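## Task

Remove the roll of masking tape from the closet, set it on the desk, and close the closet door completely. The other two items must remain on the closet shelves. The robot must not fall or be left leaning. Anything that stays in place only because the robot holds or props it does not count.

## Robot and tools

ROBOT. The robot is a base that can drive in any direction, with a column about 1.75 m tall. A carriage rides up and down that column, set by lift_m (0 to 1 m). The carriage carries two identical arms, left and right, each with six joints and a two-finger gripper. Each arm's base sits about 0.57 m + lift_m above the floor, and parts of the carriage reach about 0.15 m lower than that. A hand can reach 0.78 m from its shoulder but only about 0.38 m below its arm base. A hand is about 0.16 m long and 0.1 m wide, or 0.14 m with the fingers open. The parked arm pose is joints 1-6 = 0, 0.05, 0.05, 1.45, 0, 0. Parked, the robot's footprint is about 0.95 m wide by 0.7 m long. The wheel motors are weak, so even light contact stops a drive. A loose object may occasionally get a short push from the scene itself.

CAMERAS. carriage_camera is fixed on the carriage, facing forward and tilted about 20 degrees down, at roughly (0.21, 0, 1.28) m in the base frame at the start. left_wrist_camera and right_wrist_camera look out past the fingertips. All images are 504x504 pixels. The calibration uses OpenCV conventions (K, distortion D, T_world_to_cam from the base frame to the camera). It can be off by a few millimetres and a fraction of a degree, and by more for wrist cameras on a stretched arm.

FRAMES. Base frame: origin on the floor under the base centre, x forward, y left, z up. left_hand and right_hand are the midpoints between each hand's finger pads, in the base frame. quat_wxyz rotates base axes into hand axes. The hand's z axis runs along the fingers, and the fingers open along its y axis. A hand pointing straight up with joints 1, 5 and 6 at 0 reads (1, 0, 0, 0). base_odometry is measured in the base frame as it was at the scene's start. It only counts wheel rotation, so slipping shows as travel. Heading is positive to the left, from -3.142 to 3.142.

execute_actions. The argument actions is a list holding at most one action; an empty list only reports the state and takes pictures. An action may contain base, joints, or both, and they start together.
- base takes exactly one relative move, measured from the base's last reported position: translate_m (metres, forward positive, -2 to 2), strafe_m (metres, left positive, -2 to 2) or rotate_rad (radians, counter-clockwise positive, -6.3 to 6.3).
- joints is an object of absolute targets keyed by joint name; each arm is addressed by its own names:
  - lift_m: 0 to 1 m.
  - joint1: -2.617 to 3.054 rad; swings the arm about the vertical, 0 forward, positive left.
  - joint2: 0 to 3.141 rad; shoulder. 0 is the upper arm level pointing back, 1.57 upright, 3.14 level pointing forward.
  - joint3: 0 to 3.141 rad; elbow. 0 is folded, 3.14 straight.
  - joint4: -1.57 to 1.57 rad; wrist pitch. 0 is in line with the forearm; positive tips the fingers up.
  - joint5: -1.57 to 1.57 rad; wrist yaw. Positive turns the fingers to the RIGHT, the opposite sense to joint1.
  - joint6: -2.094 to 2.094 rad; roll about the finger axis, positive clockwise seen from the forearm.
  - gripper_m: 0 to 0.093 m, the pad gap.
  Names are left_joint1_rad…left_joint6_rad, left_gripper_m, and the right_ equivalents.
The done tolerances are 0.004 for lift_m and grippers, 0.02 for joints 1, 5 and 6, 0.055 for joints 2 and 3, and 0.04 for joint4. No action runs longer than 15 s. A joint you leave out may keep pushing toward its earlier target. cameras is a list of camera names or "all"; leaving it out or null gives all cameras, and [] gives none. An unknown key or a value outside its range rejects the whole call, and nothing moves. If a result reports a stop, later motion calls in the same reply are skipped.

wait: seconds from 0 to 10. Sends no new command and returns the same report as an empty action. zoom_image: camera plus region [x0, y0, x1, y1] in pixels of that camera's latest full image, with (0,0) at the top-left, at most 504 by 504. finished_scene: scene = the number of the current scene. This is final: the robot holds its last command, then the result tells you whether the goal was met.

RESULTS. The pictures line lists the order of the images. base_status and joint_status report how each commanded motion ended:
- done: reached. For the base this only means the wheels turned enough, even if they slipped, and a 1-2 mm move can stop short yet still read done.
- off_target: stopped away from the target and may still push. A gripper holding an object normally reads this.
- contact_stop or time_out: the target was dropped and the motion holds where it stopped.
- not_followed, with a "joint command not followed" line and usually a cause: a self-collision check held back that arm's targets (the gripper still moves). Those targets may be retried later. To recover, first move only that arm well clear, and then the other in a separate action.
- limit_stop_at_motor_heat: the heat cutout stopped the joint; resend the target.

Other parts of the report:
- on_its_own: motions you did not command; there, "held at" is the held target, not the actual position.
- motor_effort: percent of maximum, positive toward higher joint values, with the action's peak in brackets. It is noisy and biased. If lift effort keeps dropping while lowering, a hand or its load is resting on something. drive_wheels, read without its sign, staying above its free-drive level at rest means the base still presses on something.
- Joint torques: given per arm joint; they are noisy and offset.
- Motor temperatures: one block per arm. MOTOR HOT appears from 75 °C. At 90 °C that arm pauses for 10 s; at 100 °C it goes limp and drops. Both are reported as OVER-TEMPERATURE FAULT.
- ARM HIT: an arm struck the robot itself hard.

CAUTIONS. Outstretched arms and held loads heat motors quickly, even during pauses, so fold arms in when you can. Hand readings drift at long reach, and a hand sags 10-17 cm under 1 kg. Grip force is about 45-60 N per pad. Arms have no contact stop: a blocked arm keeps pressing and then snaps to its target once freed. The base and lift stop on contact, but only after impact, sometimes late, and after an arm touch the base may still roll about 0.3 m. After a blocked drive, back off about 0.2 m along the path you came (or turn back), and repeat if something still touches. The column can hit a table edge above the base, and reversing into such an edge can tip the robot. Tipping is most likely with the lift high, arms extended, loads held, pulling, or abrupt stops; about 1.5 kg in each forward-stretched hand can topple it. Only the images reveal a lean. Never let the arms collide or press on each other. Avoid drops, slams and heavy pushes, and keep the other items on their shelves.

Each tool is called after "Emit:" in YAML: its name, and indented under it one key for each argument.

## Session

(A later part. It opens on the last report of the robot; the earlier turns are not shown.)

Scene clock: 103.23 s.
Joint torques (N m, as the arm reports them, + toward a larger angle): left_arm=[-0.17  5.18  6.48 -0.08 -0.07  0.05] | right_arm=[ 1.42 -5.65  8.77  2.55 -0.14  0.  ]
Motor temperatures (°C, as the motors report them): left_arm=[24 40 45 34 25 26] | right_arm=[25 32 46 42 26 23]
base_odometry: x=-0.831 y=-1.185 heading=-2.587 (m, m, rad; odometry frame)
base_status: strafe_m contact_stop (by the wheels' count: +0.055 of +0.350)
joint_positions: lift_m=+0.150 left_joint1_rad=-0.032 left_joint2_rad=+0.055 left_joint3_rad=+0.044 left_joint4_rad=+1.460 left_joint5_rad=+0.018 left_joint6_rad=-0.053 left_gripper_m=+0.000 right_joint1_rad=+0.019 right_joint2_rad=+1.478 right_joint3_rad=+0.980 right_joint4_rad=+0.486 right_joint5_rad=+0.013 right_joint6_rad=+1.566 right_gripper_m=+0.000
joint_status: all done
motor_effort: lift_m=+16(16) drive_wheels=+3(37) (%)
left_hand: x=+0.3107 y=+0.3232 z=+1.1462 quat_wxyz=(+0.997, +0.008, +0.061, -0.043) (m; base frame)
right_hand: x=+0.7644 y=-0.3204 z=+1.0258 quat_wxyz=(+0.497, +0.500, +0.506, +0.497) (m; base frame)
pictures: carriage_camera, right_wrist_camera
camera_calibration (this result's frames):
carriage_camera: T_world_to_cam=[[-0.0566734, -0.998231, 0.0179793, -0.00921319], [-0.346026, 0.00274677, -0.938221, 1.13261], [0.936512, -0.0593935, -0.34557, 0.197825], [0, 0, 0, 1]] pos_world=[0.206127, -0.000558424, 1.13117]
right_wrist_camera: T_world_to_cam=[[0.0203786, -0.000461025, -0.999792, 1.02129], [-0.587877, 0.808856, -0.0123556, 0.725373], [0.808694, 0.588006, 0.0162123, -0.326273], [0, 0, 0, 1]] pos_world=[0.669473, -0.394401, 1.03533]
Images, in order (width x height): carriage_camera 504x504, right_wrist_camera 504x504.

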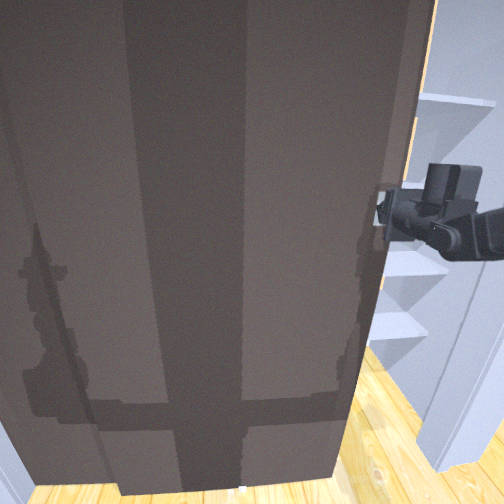

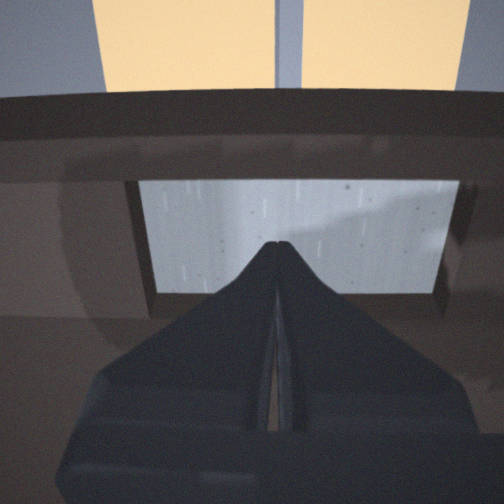

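Emit:
execute_actions:
  actions:
    - {"base":{"strafe_m":0.35},"joints":{"right_joint4_rad":0.5,"right_joint5_rad":0,"right_joint1_rad":0.03}}
  cameras: ["carriage_camera","right_wrist_camera"]

Scene clock: 107.40 s.
Joint torques (N m, as the arm reports them, + toward a larger angle): left_arm=[-0.21  5.16  6.51 -0.09 -0.07  0.03] | right_arm=[ 2.69 -5.52  8.95  2.5  -0.58  0.  ]
Motor temperatures (°C, as the motors report them): left_arm=[24 40 45 34 25 26] | right_arm=[25 32 46 42 26 23]
base_odometry: x=-0.804 y=-1.226 heading=-2.587 (m, m, rad; odometry frame)
base_status: strafe_m contact_stop (by the wheels' count: +0.048 of +0.350)
joint_positions: lift_m=+0.150 left_joint1_rad=-0.032 left_joint2_rad=+0.055 left_joint3_rad=+0.044 left_joint4_rad=+1.460 left_joint5_rad=+0.017 left_joint6_rad=-0.053 left_gripper_m=+0.000 right_joint1_rad=+0.003 right_joint2_rad=+1.478 right_joint3_rad=+0.980 right_joint4_rad=+0.485 right_joint5_rad=+0.058 right_joint6_rad=+1.566 right_gripper_m=+0.000
joint_status: right_joint1_rad off_target (ended at +0.003, target +0.030); right_joint5_rad off_target (ended at +0.058, target +0.000); the others done
motor_effort: lift_m=+16(16) drive_wheels=+0(39) (%)
left_hand: x=+0.3107 y=+0.3233 z=+1.1462 quat_wxyz=(+0.997, +0.008, +0.061, -0.043) (m; base frame)
right_hand: x=+0.7642 y=-0.3359 z=+1.0254 quat_wxyz=(+0.512, +0.516, +0.491, +0.481) (m; base frame)
pictures: carriage_camera, right_wrist_camera
camera_calibration (this result's frames):
carriage_camera: T_world_to_cam=[[-0.0566734, -0.998231, 0.0179793, -0.00921319], [-0.346026, 0.00274677, -0.938221, 1.13261], [0.936512, -0.0593935, -0.34557, 0.197825], [0, 0, 0, 1]] pos_world=[0.206127, -0.000558424, 1.13117]
right_wrist_camera: T_world_to_cam=[[0.018777, -0.0022402, -0.999821, 1.02157], [-0.537787, 0.842996, -0.0119886, 0.710549], [0.842872, 0.537916, 0.0146242, -0.358331], [0, 0, 0, 1]] pos_world=[0.664969, -0.403949, 1.03515]
Images, in order (width x height): carriage_camera 504x504, right_wrist_camera 504x504.

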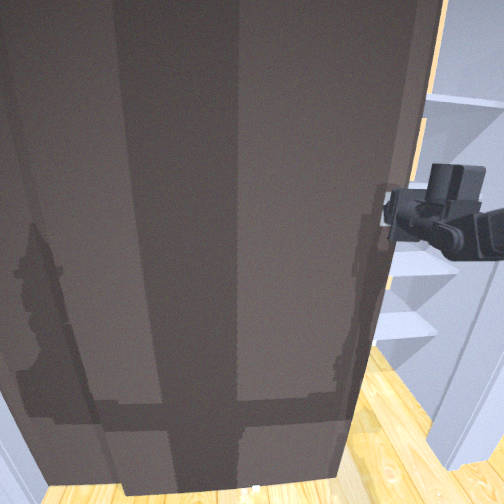

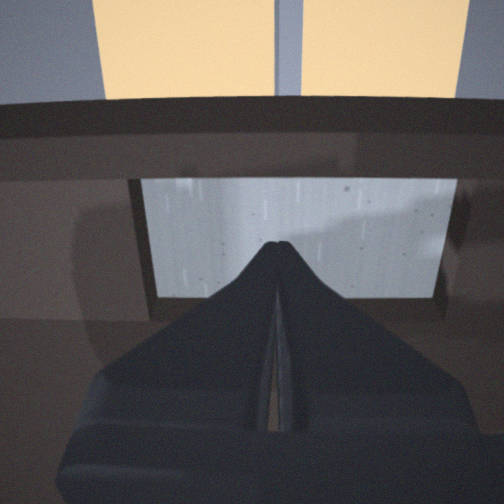

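Emit:
execute_actions:
  actions:
    - {"base":{"strafe_m":0.35},"joints":{"right_joint4_rad":0.5,"right_joint5_rad":0,"right_joint1_rad":0.1}}
  cameras: ["carriage_camera"]

Scene clock: 115.63 s.
Joint torques (N m, as the arm reports them, + toward a larger angle): left_arm=[-0.28  5.21  6.55 -0.1  -0.07  0.04] | right_arm=[10.87 -2.22  9.28  2.84 -4.24 -0.01]
Motor temperatures (°C, as the motors report them): left_arm=[24 40 45 33 25 26] | right_arm=[26 32 47 42 28 23]
base_odometry: x=-0.620 y=-1.523 heading=-2.587 (m, m, rad; odometry frame)
base_status: done
joint_positions: lift_m=+0.150 left_joint1_rad=-0.032 left_joint2_rad=+0.055 left_joint3_rad=+0.044 left_joint4_rad=+1.460 left_joint5_rad=+0.017 left_joint6_rad=-0.053 left_gripper_m=+0.000 right_joint1_rad=-0.022 right_joint2_rad=+1.438 right_joint3_rad=+0.974 right_joint4_rad=+0.446 right_joint5_rad=+0.417 right_joint6_rad=+1.567 right_gripper_m=+0.000
joint_status: right_joint1_rad off_target (ended at -0.022, target +0.100); right_joint4_rad off_target (ended at +0.446, target +0.500); right_joint5_rad off_target (ended at +0.417, target +0.000)
motor_effort: lift_m=+16(16) drive_wheels=+3(34) (%)
left_hand: x=+0.3106 y=+0.3233 z=+1.1462 quat_wxyz=(+0.997, +0.008, +0.060, -0.043) (m; base frame)
right_hand: x=+0.7397 y=-0.4068 z=+1.0319 quat_wxyz=(+0.594, +0.600, +0.386, +0.373) (m; base frame)
pictures: carriage_camera
camera_calibration (this result's frames):
carriage_camera: T_world_to_cam=[[-0.0566734, -0.998231, 0.0179793, -0.00921319], [-0.346026, 0.00274677, -0.938221, 1.13261], [0.936512, -0.0593935, -0.34557, 0.197825], [0, 0, 0, 1]] pos_world=[0.206127, -0.000558424, 1.13117]
Images, in order (width x height): carriage_camera 504x504.

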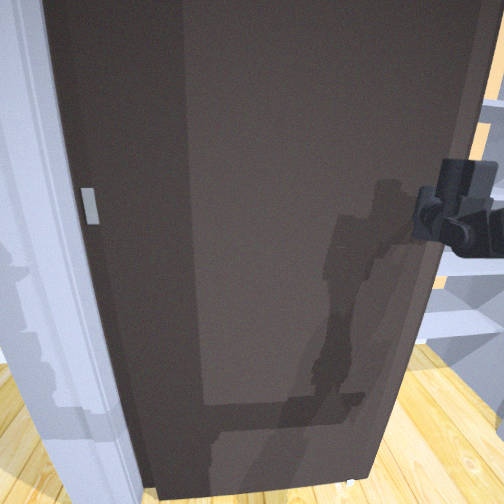

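Emit:
execute_actions:
  actions:
    - {"base":{"strafe_m":-0.06},"joints":{"right_joint1_rad":0,"right_joint5_rad":0}}
  cameras: []

Emit:
execute_actions:
  actions:
    - {"base":{"translate_m":-0.35},"joints":{"right_joint4_rad":0.5}}
  cameras: []

Emit:
execute_actions:
  actions:
    - {"base":{"strafe_m":-0.6},"joints":{"right_joint2_rad":0.05,"right_joint3_rad":0.05,"right_joint4_rad":1.45,"right_joint6_rad":0}}
  cameras: ["carriage_camera"]

Scene clock: 122.97 s.
Joint torques (N m, as the arm reports them, + toward a larger angle): left_arm=[-0.29  5.19  6.49 -0.07 -0.08  0.04] | right_arm=[ 2.58  2.11 10.6   3.7  -0.93 -0.02]
Motor temperatures (°C, as the motors report them): left_arm=[24 40 45 33 25 26] | right_arm=[27 31 47 44 37 23]
base_odometry: x=-0.652 y=-1.473 heading=-2.587 (m, m, rad; odometry frame)
base_status: done
joint_positions: lift_m=+0.150 left_joint1_rad=-0.032 left_joint2_rad=+0.055 left_joint3_rad=+0.044 left_joint4_rad=+1.460 left_joint5_rad=+0.017 left_joint6_rad=-0.053 left_gripper_m=+0.000 right_joint1_rad=-0.024 right_joint2_rad=+1.384 right_joint3_rad=+0.958 right_joint4_rad=+0.378 right_joint5_rad=+0.090 right_joint6_rad=+1.567 right_gripper_m=+0.000
joint_status: right_joint1_rad off_target (ended at -0.024, target +0.000); right_joint5_rad off_target (ended at +0.090, target +0.000)
motor_effort: lift_m=+16(16) drive_wheels=-4(25) (%)
left_hand: x=+0.3106 y=+0.3233 z=+1.1462 quat_wxyz=(+0.997, +0.008, +0.060, -0.043) (m; base frame)
right_hand: x=+0.7424 y=-0.3539 z=+1.0312 quat_wxyz=(+0.517, +0.538, +0.484, +0.457) (m; base frame)
pictures: none
No camera images: the call's "cameras" was empty. Leave "cameras" out to get every camera's image.

Scene clock: 125.73 s.
Joint torques (N m, as the arm reports them, + toward a larger angle): left_arm=[-0.29  5.16  6.51 -0.08 -0.07  0.05] | right_arm=[ 1.31 -6.47  8.7   2.53 -0.12 -0.02]
Motor temperatures (°C, as the motors report them): left_arm=[24 40 45 33 25 26] | right_arm=[27 32 48 44 35 23]
base_odometry: x=-0.354 y=-1.288 heading=-2.587 (m, m, rad; odometry frame)
base_status: done
joint_positions: lift_m=+0.150 left_joint1_rad=-0.032 left_joint2_rad=+0.055 left_joint3_rad=+0.044 left_joint4_rad=+1.460 left_joint5_rad=+0.017 left_joint6_rad=-0.053 left_gripper_m=+0.000 right_joint1_rad=-0.010 right_joint2_rad=+1.489 right_joint3_rad=+0.983 right_joint4_rad=+0.482 right_joint5_rad=+0.008 right_joint6_rad=+1.567 right_gripper_m=+0.000
joint_status: all done
on_its_own: right_joint5_rad moved -0.082 to your old target +0.000
motor_effort: lift_m=+16(16) drive_wheels=-7(27) (%)
left_hand: x=+0.3107 y=+0.3233 z=+1.1462 quat_wxyz=(+0.997, +0.008, +0.061, -0.043) (m; base frame)
right_hand: x=+0.7667 y=-0.3335 z=+1.0212 quat_wxyz=(+0.499, +0.510, +0.502, +0.489) (m; base frame)
pictures: none
No camera images: the call's "cameras" was empty. Leave "cameras" out to get every camera's image.

Scene clock: 129.23 s.
Joint torques (N m, as the arm reports them, + toward a larger angle): left_arm=[-0.19  5.22  6.41 -0.09 -0.09  0.02] | right_arm=[ 1.05  2.79  4.3  -0.27 -0.09 -0.03]
Motor temperatures (°C, as the motors report them): left_arm=[24 40 45 33 25 26] | right_arm=[27 31 47 42 33 23]
base_odometry: x=-0.669 y=-0.778 heading=-2.588 (m, m, rad; odometry frame)
base_status: done
joint_positions: lift_m=+0.150 left_joint1_rad=-0.032 left_joint2_rad=+0.055 left_joint3_rad=+0.044 left_joint4_rad=+1.460 left_joint5_rad=+0.017 left_joint6_rad=-0.053 left_gripper_m=+0.000 right_joint1_rad=-0.007 right_joint2_rad=+0.065 right_joint3_rad=+0.066 right_joint4_rad=+1.446 right_joint5_rad=+0.005 right_joint6_rad=+0.006 right_gripper_m=+0.000
joint_status: all done
motor_effort: lift_m=+16(16) drive_wheels=-4(24) (%)
left_hand: x=+0.3107 y=+0.3233 z=+1.1462 quat_wxyz=(+0.997, +0.008, +0.061, -0.043) (m; base frame)
right_hand: x=+0.3111 y=-0.3284 z=+1.1516 quat_wxyz=(+0.998, +0.003, +0.062, -0.001) (m; base frame)
pictures: carriage_camera
camera_calibration (this result's frames):
carriage_camera: T_world_to_cam=[[-0.0566734, -0.998231, 0.0179793, -0.00921319], [-0.346026, 0.00274677, -0.938221, 1.13261], [0.936512, -0.0593935, -0.34557, 0.197825], [0, 0, 0, 1]] pos_world=[0.206127, -0.000558424, 1.13117]
Images, in order (width x height): carriage_camera 504x504.

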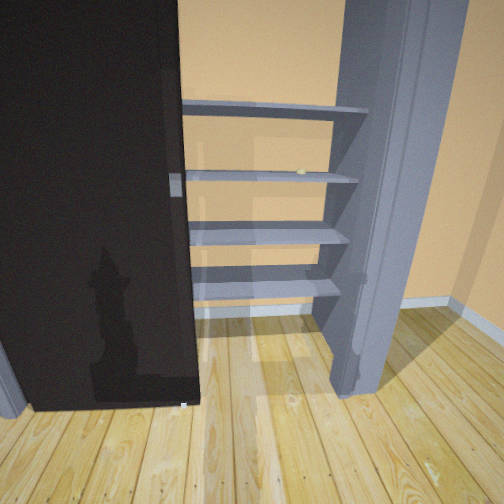

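Emit:
execute_actions:
  actions:
    - {"base":{"strafe_m":-0.15},"joints":{"lift_m":0.55}}
  cameras: ["carriage_camera"]

Scene clock: 134.77 s.
Joint torques (N m, as the arm reports them, + toward a larger angle): left_arm=[-0.19  5.22  6.5  -0.08 -0.07  0.03] | right_arm=[ 1.1   2.82  4.61 -0.28 -0.09 -0.03]
Motor temperatures (°C, as the motors report them): left_arm=[24 40 45 33 25 26] | right_arm=[27 31 46 40 31 23]
base_odometry: x=-0.748 y=-0.650 heading=-2.588 (m, m, rad; odometry frame)
base_status: done
joint_positions: lift_m=+0.550 left_joint1_rad=-0.032 left_joint2_rad=+0.055 left_joint3_rad=+0.044 left_joint4_rad=+1.460 left_joint5_rad=+0.017 left_joint6_rad=-0.053 left_gripper_m=+0.000 right_joint1_rad=-0.007 right_joint2_rad=+0.065 right_joint3_rad=+0.063 right_joint4_rad=+1.446 right_joint5_rad=+0.005 right_joint6_rad=+0.006 right_gripper_m=+0.000
joint_status: all done
motor_effort: lift_m=+22(28) drive_wheels=-4(26) (%)
left_hand: x=+0.3106 y=+0.3233 z=+1.5455 quat_wxyz=(+0.997, +0.008, +0.060, -0.043) (m; base frame)
right_hand: x=+0.3119 y=-0.3284 z=+1.5501 quat_wxyz=(+0.998, +0.003, +0.064, -0.001) (m; base frame)
pictures: carriage_camera
camera_calibration (this result's frames):
carriage_camera: T_world_to_cam=[[-0.0566734, -0.998231, 0.0179793, -0.0163924], [-0.346026, 0.00274677, -0.938221, 1.50725], [0.936512, -0.0593935, -0.34557, 0.335813], [0, 0, 0, 1]] pos_world=[0.206127, -0.000558424, 1.53048]
Images, in order (width x height): carriage_camera 504x504.

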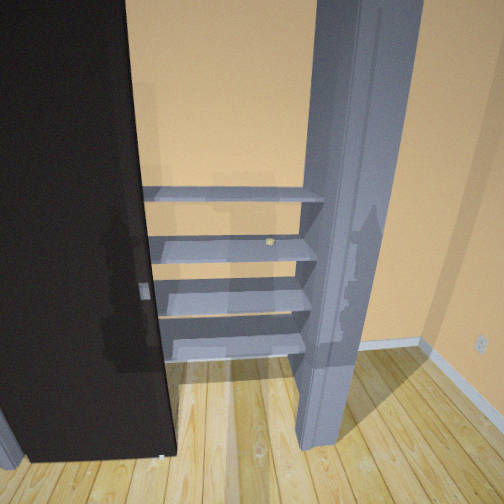

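Emit:
zoom_image:
  camera: "carriage_camera"
  region: [230,210,310,270]

Region (230, 210, 310, 270) of carriage_camera's 504x504 image, scaled by 6.300, with more detail than that image has; it fills the top 378 rows of this view, and the rest is white.

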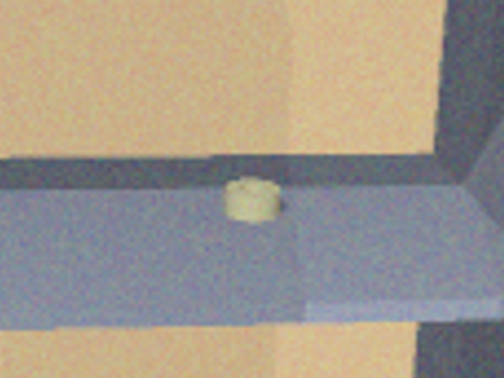

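Emit:
execute_actions:
  actions:
    - {"base":{"strafe_m":0.14},"joints":{"lift_m":0.25,"right_joint1_rad":0,"right_joint2_rad":1.5,"right_joint3_rad":1.0,"right_joint4_rad":0.1,"right_gripper_m":0.093}}
  cameras: []

Emit:
execute_actions:
  actions:
    - {"base":{"translate_m":0.4},"joints":{"right_joint4_rad":0.1}}
  cameras: ["carriage_camera","right_wrist_camera"]

Scene clock: 150.53 s.
Joint torques (N m, as the arm reports them, + toward a larger angle): left_arm=[-0.23  5.13  6.59 -0.09 -0.06  0.05] | right_arm=[ 1.15 -7.9   8.88  2.46 -0.09 -0.03]
Motor temperatures (°C, as the motors report them): left_arm=[24 39 45 32 25 26] | right_arm=[26 30 44 36 29 23]
base_odometry: x=-0.674 y=-0.769 heading=-2.588 (m, m, rad; odometry frame)
base_status: done
joint_positions: lift_m=+0.250 left_joint1_rad=-0.032 left_joint2_rad=+0.055 left_joint3_rad=+0.044 left_joint4_rad=+1.460 left_joint5_rad=+0.018 left_joint6_rad=-0.053 left_gripper_m=+0.000 right_joint1_rad=-0.007 right_joint2_rad=+1.508 right_joint3_rad=+0.980 right_joint4_rad=+0.086 right_joint5_rad=+0.005 right_joint6_rad=+0.006 right_gripper_m=+0.093
joint_status: all done
motor_effort: lift_m=+16(16) drive_wheels=+5(31) (%)
left_hand: x=+0.3106 y=+0.3232 z=+1.2462 quat_wxyz=(+0.997, +0.008, +0.060, -0.043) (m; base frame)
right_hand: x=+0.7466 y=-0.3314 z=+1.0171 quat_wxyz=(+0.535, +0.007, +0.845, -0.002) (m; base frame)
pictures: none
No camera images: the call's "cameras" was empty. Leave "cameras" out to get every camera's image.

Scene clock: 153.47 s.
Joint torques (N m, as the arm reports them, + toward a larger angle): left_arm=[-0.24  5.17  6.52 -0.12 -0.08  0.05] | right_arm=[ 1.08 -7.9   8.89  2.45 -0.08 -0.04]
Motor temperatures (°C, as the motors report them): left_arm=[24 39 45 32 25 26] | right_arm=[26 31 44 37 28 23]
base_odometry: x=-1.015 y=-0.979 heading=-2.588 (m, m, rad; odometry frame)
base_status: done
joint_positions: lift_m=+0.250 left_joint1_rad=-0.032 left_joint2_rad=+0.055 left_joint3_rad=+0.044 left_joint4_rad=+1.460 left_joint5_rad=+0.018 left_joint6_rad=-0.053 left_gripper_m=+0.000 right_joint1_rad=-0.007 right_joint2_rad=+1.508 right_joint3_rad=+0.980 right_joint4_rad=+0.088 right_joint5_rad=+0.005 right_joint6_rad=+0.006 right_gripper_m=+0.093
joint_status: all done
motor_effort: lift_m=+16(16) drive_wheels=-1(37) (%)
left_hand: x=+0.3106 y=+0.3232 z=+1.2462 quat_wxyz=(+0.997, +0.008, +0.060, -0.043) (m; base frame)
right_hand: x=+0.7467 y=-0.3314 z=+1.0174 quat_wxyz=(+0.536, +0.007, +0.844, -0.002) (m; base frame)
pictures: carriage_camera, right_wrist_camera
camera_calibration (this result's frames):
carriage_camera: T_world_to_cam=[[-0.0566734, -0.998231, 0.0179793, -0.0110121], [-0.346026, 0.00274677, -0.938221, 1.22649], [0.936512, -0.0593935, -0.34557, 0.2324], [0, 0, 0, 1]] pos_world=[0.206127, -0.000558424, 1.23122]
right_wrist_camera: T_world_to_cam=[[0.0131237, -0.999671, -0.0220467, -0.307242], [-0.873711, -0.000742062, -0.486445, 1.15126], [0.486268, 0.0256464, -0.873433, 0.654155], [0, 0, 0, 1]] pos_world=[0.691803, -0.323064, 1.12461]
Images, in order (width x height): carriage_camera 504x504, right_wrist_camera 504x504.

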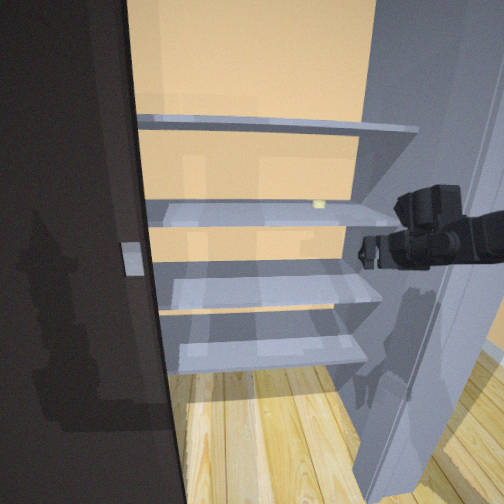

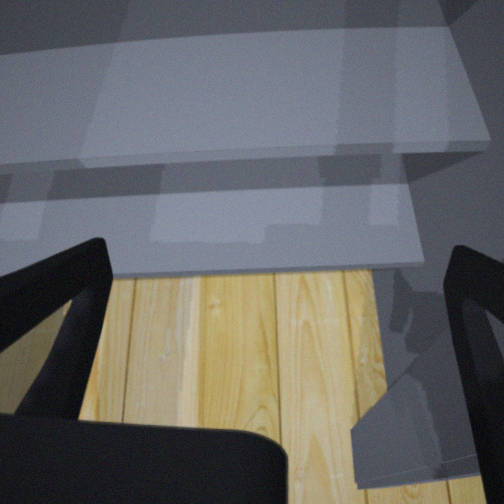

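Emit:
execute_actions:
  actions:
    - {"base":{"strafe_m":0.04},"joints":{"lift_m":0.34}}
  cameras: []

Emit:
execute_actions:
  actions:
    - {"base":{"translate_m":0.22},"joints":{"right_joint4_rad":0.1}}
  cameras: ["carriage_camera","right_wrist_camera"]

Scene clock: 159.67 s.
Joint torques (N m, as the arm reports them, + toward a larger angle): left_arm=[-0.21  5.17  6.39 -0.1  -0.09  0.05] | right_arm=[ 1.09 -7.96  8.07  2.35 -0.09 -0.04]
Motor temperatures (°C, as the motors report them): left_arm=[24 39 45 32 25 26] | right_arm=[26 32 45 39 28 23]
base_odometry: x=-0.994 y=-1.013 heading=-2.589 (m, m, rad; odometry frame)
base_status: done
joint_positions: lift_m=+0.340 left_joint1_rad=-0.032 left_joint2_rad=+0.055 left_joint3_rad=+0.044 left_joint4_rad=+1.460 left_joint5_rad=+0.018 left_joint6_rad=-0.053 left_gripper_m=+0.000 right_joint1_rad=-0.007 right_joint2_rad=+1.508 right_joint3_rad=+0.991 right_joint4_rad=+0.098 right_joint5_rad=+0.004 right_joint6_rad=+0.006 right_gripper_m=+0.093
joint_status: all done
motor_effort: lift_m=+22(27) drive_wheels=-5(26) (%)
left_hand: x=+0.3106 y=+0.3231 z=+1.3355 quat_wxyz=(+0.997, +0.009, +0.060, -0.043) (m; base frame)
right_hand: x=+0.7498 y=-0.3312 z=+1.1144 quat_wxyz=(+0.545, +0.007, +0.838, -0.002) (m; base frame)
pictures: none
No camera images: the call's "cameras" was empty. Leave "cameras" out to get every camera's image.

Scene clock: 161.97 s.
Joint torques (N m, as the arm reports them, + toward a larger angle): left_arm=[-0.22  5.14  6.56 -0.07 -0.08  0.03] | right_arm=[ 0.99 -7.93  8.08  2.32 -0.09 -0.04]
Motor temperatures (°C, as the motors report them): left_arm=[24 39 45 32 25 26] | right_arm=[26 32 45 39 28 23]
base_odometry: x=-1.181 y=-1.129 heading=-2.588 (m, m, rad; odometry frame)
base_status: done
joint_positions: lift_m=+0.340 left_joint1_rad=-0.032 left_joint2_rad=+0.055 left_joint3_rad=+0.044 left_joint4_rad=+1.460 left_joint5_rad=+0.018 left_joint6_rad=-0.053 left_gripper_m=+0.000 right_joint1_rad=-0.007 right_joint2_rad=+1.508 right_joint3_rad=+0.991 right_joint4_rad=+0.099 right_joint5_rad=+0.004 right_joint6_rad=+0.006 right_gripper_m=+0.093
joint_status: all done
motor_effort: lift_m=+22(22) drive_wheels=-7(24) (%)
left_hand: x=+0.3106 y=+0.3231 z=+1.3355 quat_wxyz=(+0.997, +0.009, +0.060, -0.043) (m; base frame)
right_hand: x=+0.7498 y=-0.3312 z=+1.1145 quat_wxyz=(+0.545, +0.007, +0.838, -0.002) (m; base frame)
pictures: carriage_camera, right_wrist_camera
camera_calibration (this result's frames):
carriage_camera: T_world_to_cam=[[-0.0566734, -0.998231, 0.0179793, -0.0126166], [-0.346026, 0.00274677, -0.938221, 1.31022], [0.936512, -0.0593935, -0.34557, 0.26324], [0, 0, 0, 1]] pos_world=[0.206127, -0.000558424, 1.32047]
right_wrist_camera: T_world_to_cam=[[0.0143447, -0.999661, -0.0217382, -0.306177], [-0.862541, -0.00137413, -0.505985, 1.21437], [0.505784, 0.0260083, -0.862268, 0.710448], [0, 0, 0, 1]] pos_world=[0.692506, -0.322882, 1.2204]
Images, in order (width x height): carriage_camera 504x504, right_wrist_camera 504x504.

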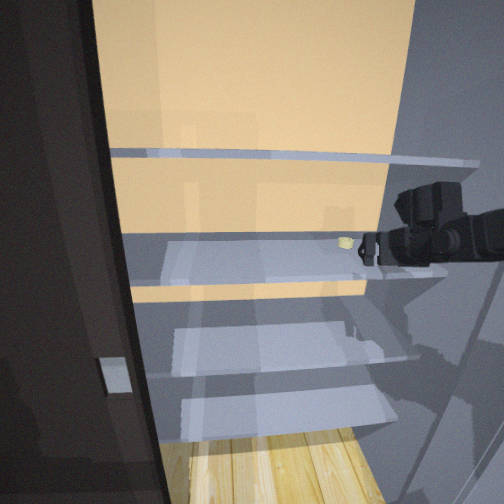

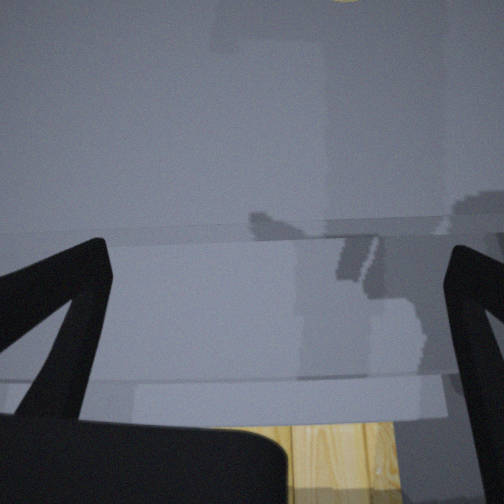

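Emit:
execute_actions:
  actions:
    - {"base":{"strafe_m":-0.025},"joints":{"right_joint4_rad":0.1}}
  cameras: []

Emit:
execute_actions:
  actions:
    - {"base":{"translate_m":0.12},"joints":{"right_joint4_rad":0.1}}
  cameras: ["carriage_camera","right_wrist_camera"]

Scene clock: 170.43 s.
Joint torques (N m, as the arm reports them, + toward a larger angle): left_arm=[-0.25  5.18  6.46 -0.06 -0.09  0.06] | right_arm=[ 0.85 -7.84  7.95  2.33 -0.08 -0.04]
Motor temperatures (°C, as the motors report them): left_arm=[24 39 45 32 25 26] | right_arm=[26 34 45 40 27 23]
base_odometry: x=-1.195 y=-1.108 heading=-2.587 (m, m, rad; odometry frame)
base_status: done
joint_positions: lift_m=+0.340 left_joint1_rad=-0.032 left_joint2_rad=+0.055 left_joint3_rad=+0.044 left_joint4_rad=+1.460 left_joint5_rad=+0.018 left_joint6_rad=-0.053 left_gripper_m=+0.000 right_joint1_rad=-0.005 right_joint2_rad=+1.508 right_joint3_rad=+0.991 right_joint4_rad=+0.099 right_joint5_rad=+0.004 right_joint6_rad=+0.006 right_gripper_m=+0.093
joint_status: all done
motor_effort: lift_m=+22(22) drive_wheels=-3(24) (%)
left_hand: x=+0.3106 y=+0.3231 z=+1.3355 quat_wxyz=(+0.997, +0.009, +0.060, -0.043) (m; base frame)
right_hand: x=+0.7498 y=-0.3302 z=+1.1145 quat_wxyz=(+0.545, +0.006, +0.838, -0.001) (m; base frame)
pictures: none
No camera images: the call's "cameras" was empty. Leave "cameras" out to get every camera's image.

Scene clock: 172.23 s.
Joint torques (N m, as the arm reports them, + toward a larger angle): left_arm=[-0.22  5.1   6.47 -0.09 -0.08  0.06] | right_arm=[ 0.88 -7.92  8.21  2.34 -0.08 -0.04]
Motor temperatures (°C, as the motors report them): left_arm=[24 39 45 32 25 26] | right_arm=[26 34 45 40 27 23]
base_odometry: x=-1.297 y=-1.171 heading=-2.588 (m, m, rad; odometry frame)
base_status: done
joint_positions: lift_m=+0.340 left_joint1_rad=-0.032 left_joint2_rad=+0.055 left_joint3_rad=+0.044 left_joint4_rad=+1.461 left_joint5_rad=+0.018 left_joint6_rad=-0.053 left_gripper_m=+0.000 right_joint1_rad=-0.005 right_joint2_rad=+1.508 right_joint3_rad=+0.991 right_joint4_rad=+0.099 right_joint5_rad=+0.004 right_joint6_rad=+0.006 right_gripper_m=+0.093
joint_status: all done
motor_effort: lift_m=+22(22) drive_wheels=-9(27) (%)
left_hand: x=+0.3105 y=+0.3231 z=+1.3355 quat_wxyz=(+0.997, +0.009, +0.060, -0.043) (m; base frame)
right_hand: x=+0.7498 y=-0.3302 z=+1.1145 quat_wxyz=(+0.545, +0.006, +0.838, -0.001) (m; base frame)
pictures: carriage_camera, right_wrist_camera
camera_calibration (this result's frames):
carriage_camera: T_world_to_cam=[[-0.0566734, -0.998231, 0.0179793, -0.0126166], [-0.346026, 0.00274677, -0.938221, 1.31022], [0.936512, -0.0593935, -0.34557, 0.26324], [0, 0, 0, 1]] pos_world=[0.206127, -0.000558424, 1.32047]
right_wrist_camera: T_world_to_cam=[[0.0165999, -0.999623, -0.0218928, -0.30672], [-0.862535, -0.00324179, -0.505986, 1.21376], [0.505724, 0.0272827, -0.862264, 0.710879], [0, 0, 0, 1]] pos_world=[0.692494, -0.322064, 1.2204]
Images, in order (width x height): carriage_camera 504x504, right_wrist_camera 504x504.

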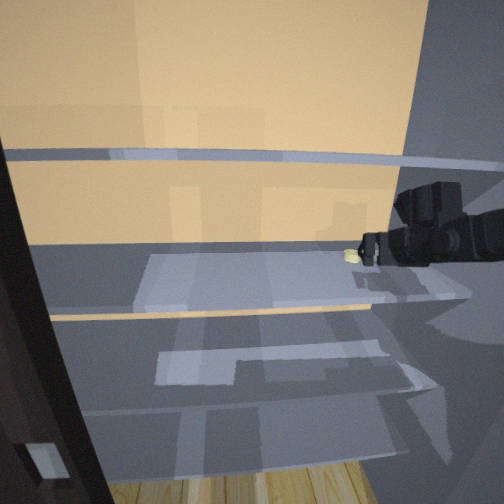

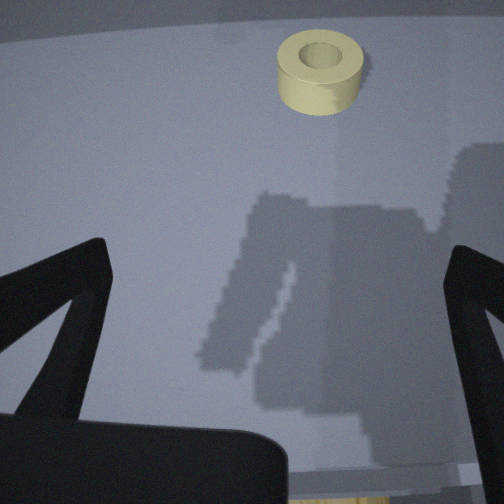

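Emit:
execute_actions:
  actions:
    - {"base":{"strafe_m":-0.018},"joints":{"right_joint4_rad":0.1}}
  cameras: []

Emit:
execute_actions:
  actions:
    - {"base":{"translate_m":0.07},"joints":{"lift_m":0.31}}
  cameras: ["carriage_camera","right_wrist_camera"]

Scene clock: 179.67 s.
Joint torques (N m, as the arm reports them, + toward a larger angle): left_arm=[-0.23  5.14  6.5  -0.09 -0.11  0.05] | right_arm=[ 0.89 -7.86  8.12  2.34 -0.07 -0.04]
Motor temperatures (°C, as the motors report them): left_arm=[24 39 45 31 25 26] | right_arm=[25 35 46 41 27 23]
base_odometry: x=-1.306 y=-1.156 heading=-2.587 (m, m, rad; odometry frame)
base_status: done
joint_positions: lift_m=+0.340 left_joint1_rad=-0.032 left_joint2_rad=+0.055 left_joint3_rad=+0.044 left_joint4_rad=+1.460 left_joint5_rad=+0.018 left_joint6_rad=-0.053 left_gripper_m=+0.000 right_joint1_rad=-0.005 right_joint2_rad=+1.508 right_joint3_rad=+0.991 right_joint4_rad=+0.099 right_joint5_rad=+0.004 right_joint6_rad=+0.006 right_gripper_m=+0.093
joint_status: all done
motor_effort: lift_m=+22(22) drive_wheels=-9(21) (%)
left_hand: x=+0.3106 y=+0.3231 z=+1.3355 quat_wxyz=(+0.997, +0.009, +0.060, -0.043) (m; base frame)
right_hand: x=+0.7498 y=-0.3302 z=+1.1145 quat_wxyz=(+0.545, +0.006, +0.838, -0.001) (m; base frame)
pictures: none
No camera images: the call's "cameras" was empty. Leave "cameras" out to get every camera's image.

Scene clock: 181.00 s.
Joint torques (N m, as the arm reports them, + toward a larger angle): left_arm=[-1.29  5.26  6.12 -0.56 -0.08 -0.04] | right_arm=[ 0.58 -7.99  7.88  2.34 -0.05 -0.04]
Motor temperatures (°C, as the motors report them): left_arm=[24 39 45 31 25 26] | right_arm=[25 35 46 41 27 23]
base_odometry: x=-1.341 y=-1.178 heading=-2.585 (m, m, rad; odometry frame)
base_status: translate_m contact_stop (by the wheels' count: +0.041 of +0.070)
joint_positions: lift_m=+0.310 left_joint1_rad=-0.019 left_joint2_rad=+0.055 left_joint3_rad=+0.048 left_joint4_rad=+1.505 left_joint5_rad=+0.020 left_joint6_rad=-0.043 left_gripper_m=+0.000 right_joint1_rad=-0.001 right_joint2_rad=+1.508 right_joint3_rad=+0.995 right_joint4_rad=+0.100 right_joint5_rad=+0.002 right_joint6_rad=+0.006 right_gripper_m=+0.093
joint_status: all done
motor_effort: lift_m=+18(18) drive_wheels=+13(82) (%)
left_hand: x=+0.2986 y=+0.3235 z=+1.3080 quat_wxyz=(+0.999, +0.010, +0.036, -0.031) (m; base frame)
right_hand: x=+0.7506 y=-0.3279 z=+1.0868 quat_wxyz=(+0.547, +0.003, +0.837, +0.001) (m; base frame)
pictures: carriage_camera, right_wrist_camera
camera_calibration (this result's frames):
carriage_camera: T_world_to_cam=[[-0.0566734, -0.998231, 0.0179793, -0.0120872], [-0.346026, 0.00274677, -0.938221, 1.28259], [0.936512, -0.0593935, -0.34557, 0.253064], [0, 0, 0, 1]] pos_world=[0.206127, -0.000558424, 1.29102]
right_wrist_camera: T_world_to_cam=[[0.0231343, -0.999482, -0.0223723, -0.309308], [-0.860366, -0.00850732, -0.509605, 1.20101], [0.509151, 0.0310377, -0.860118, 0.682904], [0, 0, 0, 1]] pos_world=[0.69276, -0.320126, 1.1925]
Images, in order (width x height): carriage_camera 504x504, right_wrist_camera 504x504.

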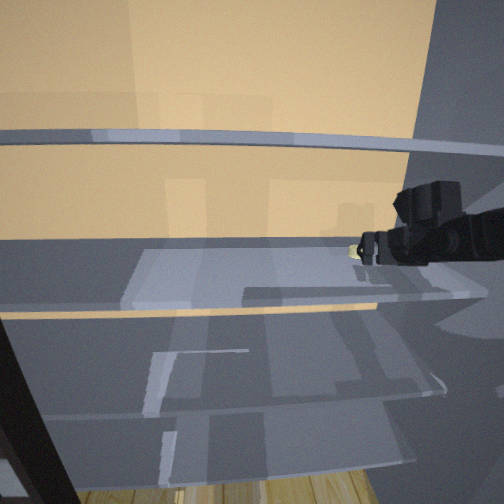

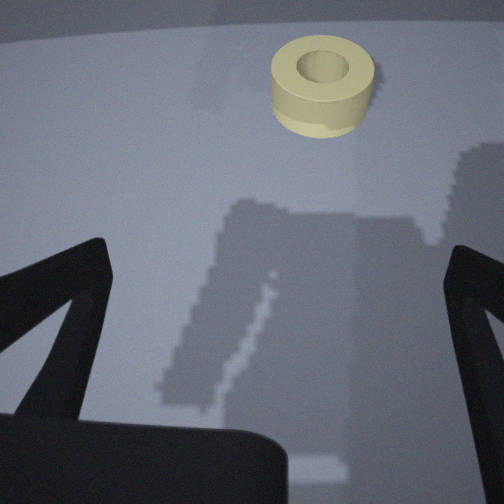

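Emit:
execute_actions:
  actions:
    - {"base":{"translate_m":-0.1},"joints":{"lift_m":0.35,"left_joint4_rad":1.45,"left_joint1_rad":0}}
  cameras: []

Emit:
execute_actions:
  actions:
    - {"joints":{"right_joint2_rad":2.1,"right_joint3_rad":1.6,"right_joint4_rad":0.1}}
  cameras: ["carriage_camera","right_wrist_camera"]

Scene clock: 193.50 s.
Joint torques (N m, as the arm reports them, + toward a larger angle): left_arm=[ 0.15  5.26  6.25 -0.17 -0.09 -0.04] | right_arm=[ 0.54 -7.75  7.88  2.28 -0.06 -0.03]
Motor temperatures (°C, as the motors report them): left_arm=[24 39 44 31 25 26] | right_arm=[25 36 46 42 27 23]
base_odometry: x=-1.257 y=-1.125 heading=-2.585 (m, m, rad; odometry frame)
base_status: done
joint_positions: lift_m=+0.350 left_joint1_rad=-0.005 left_joint2_rad=+0.055 left_joint3_rad=+0.048 left_joint4_rad=+1.459 left_joint5_rad=+0.020 left_joint6_rad=-0.044 left_gripper_m=+0.000 right_joint1_rad=-0.001 right_joint2_rad=+1.506 right_joint3_rad=+0.995 right_joint4_rad=+0.103 right_joint5_rad=+0.002 right_joint6_rad=+0.006 right_gripper_m=+0.093
joint_status: all done
motor_effort: lift_m=+22(27) drive_wheels=+7(32) (%)
left_hand: x=+0.3101 y=+0.3237 z=+1.3464 quat_wxyz=(+0.998, +0.009, +0.060, -0.025) (m; base frame)
right_hand: x=+0.7508 y=-0.3279 z=+1.1280 quat_wxyz=(+0.549, +0.003, +0.836, +0.001) (m; base frame)
pictures: none
No camera images: the call's "cameras" was empty. Leave "cameras" out to get every camera's image.

Scene clock: 194.67 s.
Joint torques (N m, as the arm reports them, + toward a larger angle): left_arm=[ 0.12  5.15  6.27 -0.14 -0.11 -0.03] | right_arm=[  0.43 -12.57   8.69   2.31  -0.06  -0.03]
Motor temperatures (°C, as the motors report them): left_arm=[24 39 44 31 25 26] | right_arm=[25 36 46 42 27 23]
base_odometry: x=-1.257 y=-1.125 heading=-2.585 (m, m, rad; odometry frame)
base_status: not commanded
joint_positions: lift_m=+0.350 left_joint1_rad=-0.005 left_joint2_rad=+0.055 left_joint3_rad=+0.048 left_joint4_rad=+1.459 left_joint5_rad=+0.020 left_joint6_rad=-0.044 left_gripper_m=+0.000 right_joint1_rad=-0.001 right_joint2_rad=+2.096 right_joint3_rad=+1.582 right_joint4_rad=+0.102 right_joint5_rad=+0.002 right_joint6_rad=+0.006 right_gripper_m=+0.093
joint_status: all done
motor_effort: lift_m=+22(22) drive_wheels=+8(7) (%)
left_hand: x=+0.3101 y=+0.3237 z=+1.3464 quat_wxyz=(+0.998, +0.009, +0.060, -0.025) (m; base frame)
right_hand: x=+0.8996 y=-0.3280 z=+1.0913 quat_wxyz=(+0.547, +0.003, +0.837, +0.001) (m; base frame)
pictures: carriage_camera, right_wrist_camera
camera_calibration (this result's frames):
carriage_camera: T_world_to_cam=[[-0.0566734, -0.998231, 0.0179793, -0.0127976], [-0.346026, 0.00274677, -0.938221, 1.31966], [0.936512, -0.0593935, -0.34557, 0.266719], [0, 0, 0, 1]] pos_world=[0.206127, -0.000558424, 1.33053]
right_wrist_camera: T_world_to_cam=[[0.0231599, -0.999482, -0.022345, -0.312814], [-0.859783, -0.00850775, -0.510589, 1.33202], [0.510135, 0.031037, -0.859534, 0.609441], [0, 0, 0, 1]] pos_world=[0.841598, -0.320235, 1.19696]
Images, in order (width x height): carriage_camera 504x504, right_wrist_camera 504x504.

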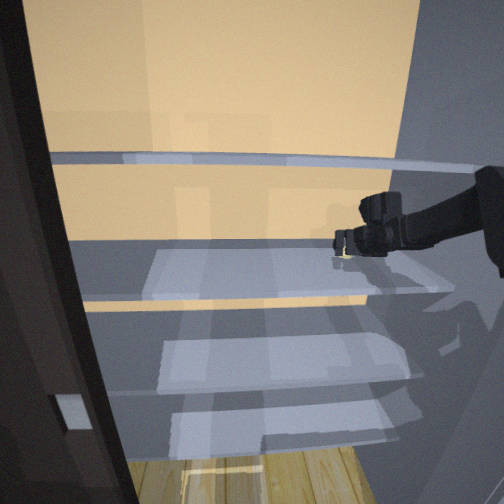

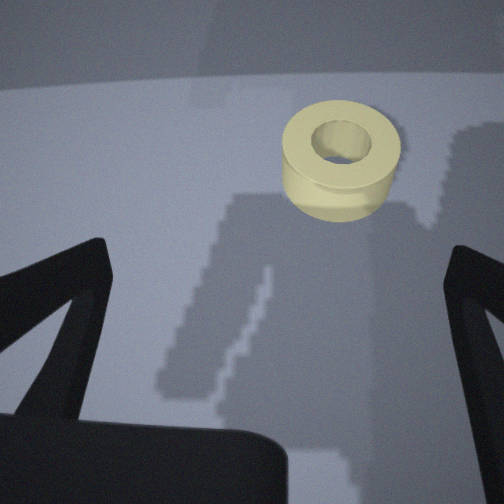

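Emit:
execute_actions:
  actions:
    - {"base":{"strafe_m":-0.025},"joints":{"right_joint4_rad":0.1}}
  cameras: []

Emit:
execute_actions:
  actions:
    - {"base":{"translate_m":0.04},"joints":{"lift_m":0.33,"right_joint4_rad":0.1}}
  cameras: ["right_wrist_camera"]

Scene clock: 203.60 s.
Joint torques (N m, as the arm reports them, + toward a larger angle): left_arm=[ 0.22  5.21  6.26 -0.13 -0.11 -0.03] | right_arm=[  0.48 -12.51   8.82   2.34  -0.07  -0.04]
Motor temperatures (°C, as the motors report them): left_arm=[24 39 44 31 25 26] | right_arm=[25 40 47 42 26 23]
base_odometry: x=-1.270 y=-1.103 heading=-2.585 (m, m, rad; odometry frame)
base_status: done
joint_positions: lift_m=+0.350 left_joint1_rad=-0.005 left_joint2_rad=+0.055 left_joint3_rad=+0.048 left_joint4_rad=+1.457 left_joint5_rad=+0.020 left_joint6_rad=-0.045 left_gripper_m=+0.000 right_joint1_rad=-0.001 right_joint2_rad=+2.096 right_joint3_rad=+1.582 right_joint4_rad=+0.102 right_joint5_rad=+0.002 right_joint6_rad=+0.006 right_gripper_m=+0.093
joint_status: all done
motor_effort: lift_m=+22(22) drive_wheels=-11(23) (%)
left_hand: x=+0.3105 y=+0.3237 z=+1.3464 quat_wxyz=(+0.998, +0.009, +0.061, -0.026) (m; base frame)
right_hand: x=+0.8996 y=-0.3280 z=+1.0913 quat_wxyz=(+0.547, +0.003, +0.837, +0.001) (m; base frame)
pictures: none
No camera images: the call's "cameras" was empty. Leave "cameras" out to get every camera's image.

Scene clock: 204.80 s.
Joint torques (N m, as the arm reports them, + toward a larger angle): left_arm=[ 0.25  5.15  6.16 -0.12 -0.08 -0.03] | right_arm=[  0.5  -13.03   8.31   2.35  -0.07  -0.03]
Motor temperatures (°C, as the motors report them): left_arm=[24 39 44 31 25 26] | right_arm=[25 41 47 42 26 23]
base_odometry: x=-1.304 y=-1.124 heading=-2.586 (m, m, rad; odometry frame)
base_status: done
joint_positions: lift_m=+0.330 left_joint1_rad=-0.005 left_joint2_rad=+0.055 left_joint3_rad=+0.048 left_joint4_rad=+1.455 left_joint5_rad=+0.020 left_joint6_rad=-0.045 left_gripper_m=+0.000 right_joint1_rad=-0.001 right_joint2_rad=+2.102 right_joint3_rad=+1.589 right_joint4_rad=+0.098 right_joint5_rad=+0.002 right_joint6_rad=+0.006 right_gripper_m=+0.093
joint_status: all done
motor_effort: lift_m=+16(17) drive_wheels=-8(22) (%)
left_hand: x=+0.3110 y=+0.3237 z=+1.3270 quat_wxyz=(+0.998, +0.009, +0.061, -0.026) (m; base frame)
right_hand: x=+0.9007 y=-0.3280 z=+1.0705 quat_wxyz=(+0.546, +0.003, +0.838, +0.001) (m; base frame)
pictures: right_wrist_camera
camera_calibration (this result's frames):
right_wrist_camera: T_world_to_cam=[[0.023083, -0.999482, -0.0224268, -0.313151], [-0.861531, -0.00850648, -0.507634, 1.32079], [0.507181, 0.0310391, -0.861281, 0.595449], [0, 0, 0, 1]] pos_world=[0.843126, -0.320236, 1.1763]
Images, in order (width x height): right_wrist_camera 504x504.

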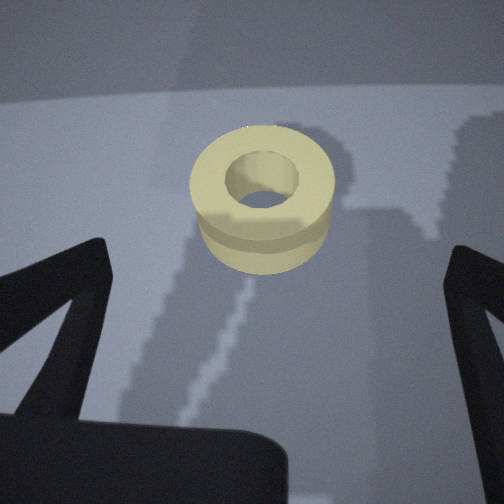

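Emit:
execute_actions:
  actions:
    - {"base":{"translate_m":0.03},"joints":{"lift_m":0.315,"right_joint4_rad":0.1}}
  cameras: ["right_wrist_camera"]

Scene clock: 209.50 s.
Joint torques (N m, as the arm reports them, + toward a larger angle): left_arm=[ 0.24  5.22  6.24 -0.14 -0.11 -0.02] | right_arm=[  0.43 -13.13   8.25   2.32  -0.06  -0.03]
Motor temperatures (°C, as the motors report them): left_arm=[24 39 44 31 25 26] | right_arm=[25 43 47 42 26 23]
base_odometry: x=-1.329 y=-1.140 heading=-2.587 (m, m, rad; odometry frame)
base_status: done
joint_positions: lift_m=+0.315 left_joint1_rad=-0.005 left_joint2_rad=+0.055 left_joint3_rad=+0.048 left_joint4_rad=+1.454 left_joint5_rad=+0.020 left_joint6_rad=-0.045 left_gripper_m=+0.000 right_joint1_rad=-0.001 right_joint2_rad=+2.103 right_joint3_rad=+1.589 right_joint4_rad=+0.095 right_joint5_rad=+0.002 right_joint6_rad=+0.006 right_gripper_m=+0.093
joint_status: all done
motor_effort: lift_m=+16(17) drive_wheels=-9(33) (%)
left_hand: x=+0.3112 y=+0.3237 z=+1.3120 quat_wxyz=(+0.998, +0.009, +0.062, -0.026) (m; base frame)
right_hand: x=+0.9005 y=-0.3280 z=+1.0545 quat_wxyz=(+0.545, +0.003, +0.839, +0.001) (m; base frame)
pictures: right_wrist_camera
camera_calibration (this result's frames):
right_wrist_camera: T_world_to_cam=[[0.0230144, -0.999482, -0.0224994, -0.313367], [-0.863076, -0.00850535, -0.505003, 1.31114], [0.50455, 0.031041, -0.862824, 0.585783], [0, 0, 0, 1]] pos_world=[0.843267, -0.320236, 1.16051]
Images, in order (width x height): right_wrist_camera 504x504.

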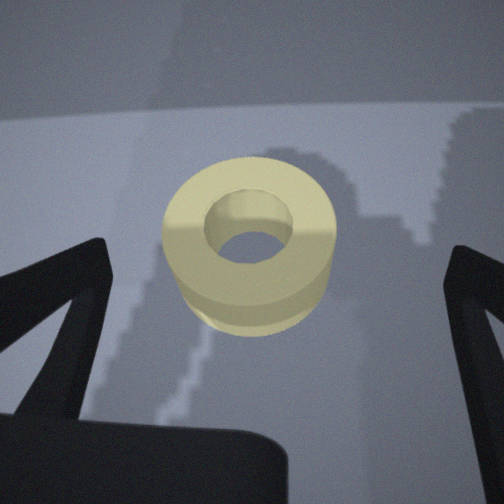

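Emit:
execute_actions:
  actions:
    - {"base":{"translate_m":0.02},"joints":{"lift_m":0.307,"right_joint4_rad":0.1}}
  cameras: ["right_wrist_camera"]

Emit:
execute_actions:
  actions:
    - {"joints":{"right_gripper_m":0}}
  cameras: ["right_wrist_camera"]

Emit:
execute_actions:
  actions:
    - {"joints":{"lift_m":0.36,"right_gripper_m":0}}
  cameras: ["right_wrist_camera"]

Scene clock: 215.13 s.
Joint torques (N m, as the arm reports them, + toward a larger angle): left_arm=[ 0.15  5.19  6.18 -0.11 -0.11 -0.04] | right_arm=[  0.29 -12.82   8.27   2.34  -0.09  -0.03]
Motor temperatures (°C, as the motors report them): left_arm=[24 39 44 31 25 26] | right_arm=[25 45 47 43 26 23]
base_odometry: x=-1.347 y=-1.150 heading=-2.588 (m, m, rad; odometry frame)
base_status: done
joint_positions: lift_m=+0.307 left_joint1_rad=-0.005 left_joint2_rad=+0.055 left_joint3_rad=+0.048 left_joint4_rad=+1.456 left_joint5_rad=+0.020 left_joint6_rad=-0.045 left_gripper_m=+0.000 right_joint1_rad=-0.001 right_joint2_rad=+2.104 right_joint3_rad=+1.589 right_joint4_rad=+0.095 right_joint5_rad=+0.002 right_joint6_rad=+0.006 right_gripper_m=+0.093
joint_status: all done
motor_effort: lift_m=+16(17) drive_wheels=-7(31) (%)
left_hand: x=+0.3109 y=+0.3237 z=+1.3040 quat_wxyz=(+0.998, +0.009, +0.061, -0.026) (m; base frame)
right_hand: x=+0.9006 y=-0.3280 z=+1.0463 quat_wxyz=(+0.545, +0.003, +0.839, +0.001) (m; base frame)
pictures: right_wrist_camera
camera_calibration (this result's frames):
right_wrist_camera: T_world_to_cam=[[0.0230059, -0.999482, -0.0225085, -0.313534], [-0.863268, -0.00850521, -0.504674, 1.30684], [0.504221, 0.0310413, -0.863017, 0.579191], [0, 0, 0, 1]] pos_world=[0.84333, -0.320236, 1.15232]
Images, in order (width x height): right_wrist_camera 504x504.

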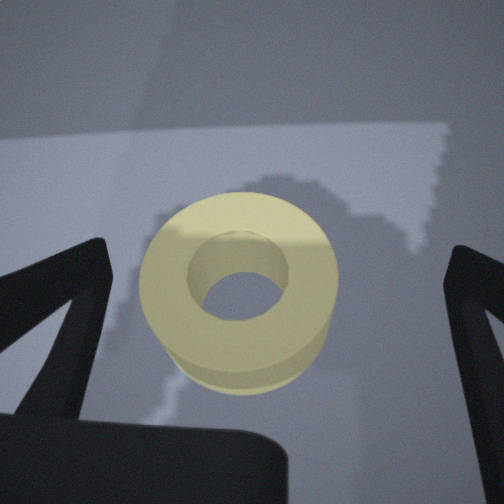

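Scene clock: 215.87 s.
Joint torques (N m, as the arm reports them, + toward a larger angle): left_arm=[ 0.22  5.17  6.27 -0.14 -0.07 -0.02] | right_arm=[  0.5  -13.1    8.27   2.37  -0.05  -0.03]
Motor temperatures (°C, as the motors report them): left_arm=[24 39 44 31 25 26] | right_arm=[25 45 47 43 26 23]
base_odometry: x=-1.347 y=-1.150 heading=-2.588 (m, m, rad; odometry frame)
base_status: not commanded
joint_positions: lift_m=+0.307 left_joint1_rad=-0.005 left_joint2_rad=+0.055 left_joint3_rad=+0.048 left_joint4_rad=+1.456 left_joint5_rad=+0.020 left_joint6_rad=-0.045 left_gripper_m=+0.000 right_joint1_rad=-0.001 right_joint2_rad=+2.104 right_joint3_rad=+1.589 right_joint4_rad=+0.095 right_joint5_rad=+0.001 right_joint6_rad=+0.006 right_gripper_m=+0.048
joint_status: right_gripper_m off_target (ended at +0.048, target +0.000)
motor_effort: lift_m=+16(16) drive_wheels=-7(6) (%)
left_hand: x=+0.3109 y=+0.3237 z=+1.3040 quat_wxyz=(+0.998, +0.009, +0.061, -0.026) (m; base frame)
right_hand: x=+0.9006 y=-0.3279 z=+1.0463 quat_wxyz=(+0.545, +0.003, +0.839, +0.001) (m; base frame)
pictures: right_wrist_camera
camera_calibration (this result's frames):
right_wrist_camera: T_world_to_cam=[[0.0235093, -0.999475, -0.0223154, -0.314122], [-0.863264, -0.00903755, -0.504671, 1.30666], [0.504204, 0.0311285, -0.863023, 0.579238], [0, 0, 0, 1]] pos_world=[0.843326, -0.320179, 1.15232]
Images, in order (width x height): right_wrist_camera 504x504.

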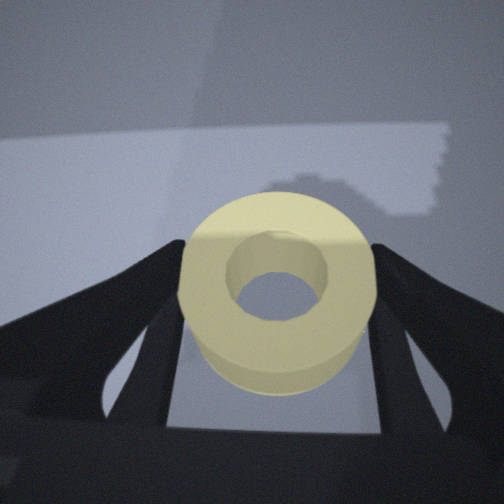

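Scene clock: 216.60 s.
Joint torques (N m, as the arm reports them, + toward a larger angle): left_arm=[ 0.16  5.2   6.29 -0.12 -0.09 -0.03] | right_arm=[  0.49 -12.9    8.24   2.33  -0.03  -0.04]
Motor temperatures (°C, as the motors report them): left_arm=[24 38 44 31 25 26] | right_arm=[25 45 47 43 26 23]
base_odometry: x=-1.347 y=-1.150 heading=-2.588 (m, m, rad; odometry frame)
base_status: not commanded
joint_positions: lift_m=+0.360 left_joint1_rad=-0.005 left_joint2_rad=+0.055 left_joint3_rad=+0.048 left_joint4_rad=+1.454 left_joint5_rad=+0.019 left_joint6_rad=-0.045 left_gripper_m=+0.000 right_joint1_rad=-0.001 right_joint2_rad=+2.101 right_joint3_rad=+1.589 right_joint4_rad=+0.098 right_joint5_rad=+0.001 right_joint6_rad=+0.006 right_gripper_m=+0.048
joint_status: right_gripper_m off_target (ended at +0.048, target +0.000); the others done
motor_effort: lift_m=+22(27) drive_wheels=-4(8) (%)
left_hand: x=+0.3112 y=+0.3238 z=+1.3562 quat_wxyz=(+0.998, +0.008, +0.062, -0.026) (m; base frame)
right_hand: x=+0.9007 y=-0.3279 z=+1.1005 quat_wxyz=(+0.546, +0.003, +0.837, +0.001) (m; base frame)
pictures: right_wrist_camera
camera_calibration (this result's frames):
right_wrist_camera: T_world_to_cam=[[0.0236112, -0.999475, -0.0222042, -0.31313], [-0.860945, -0.00903923, -0.508618, 1.33632], [0.50815, 0.0311257, -0.860706, 0.619821], [0, 0, 0, 1]] pos_world=[0.842932, -0.320178, 1.20621]
Images, in order (width x height): right_wrist_camera 504x504.

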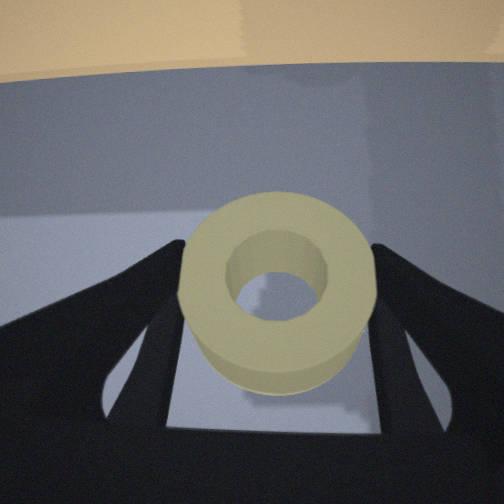

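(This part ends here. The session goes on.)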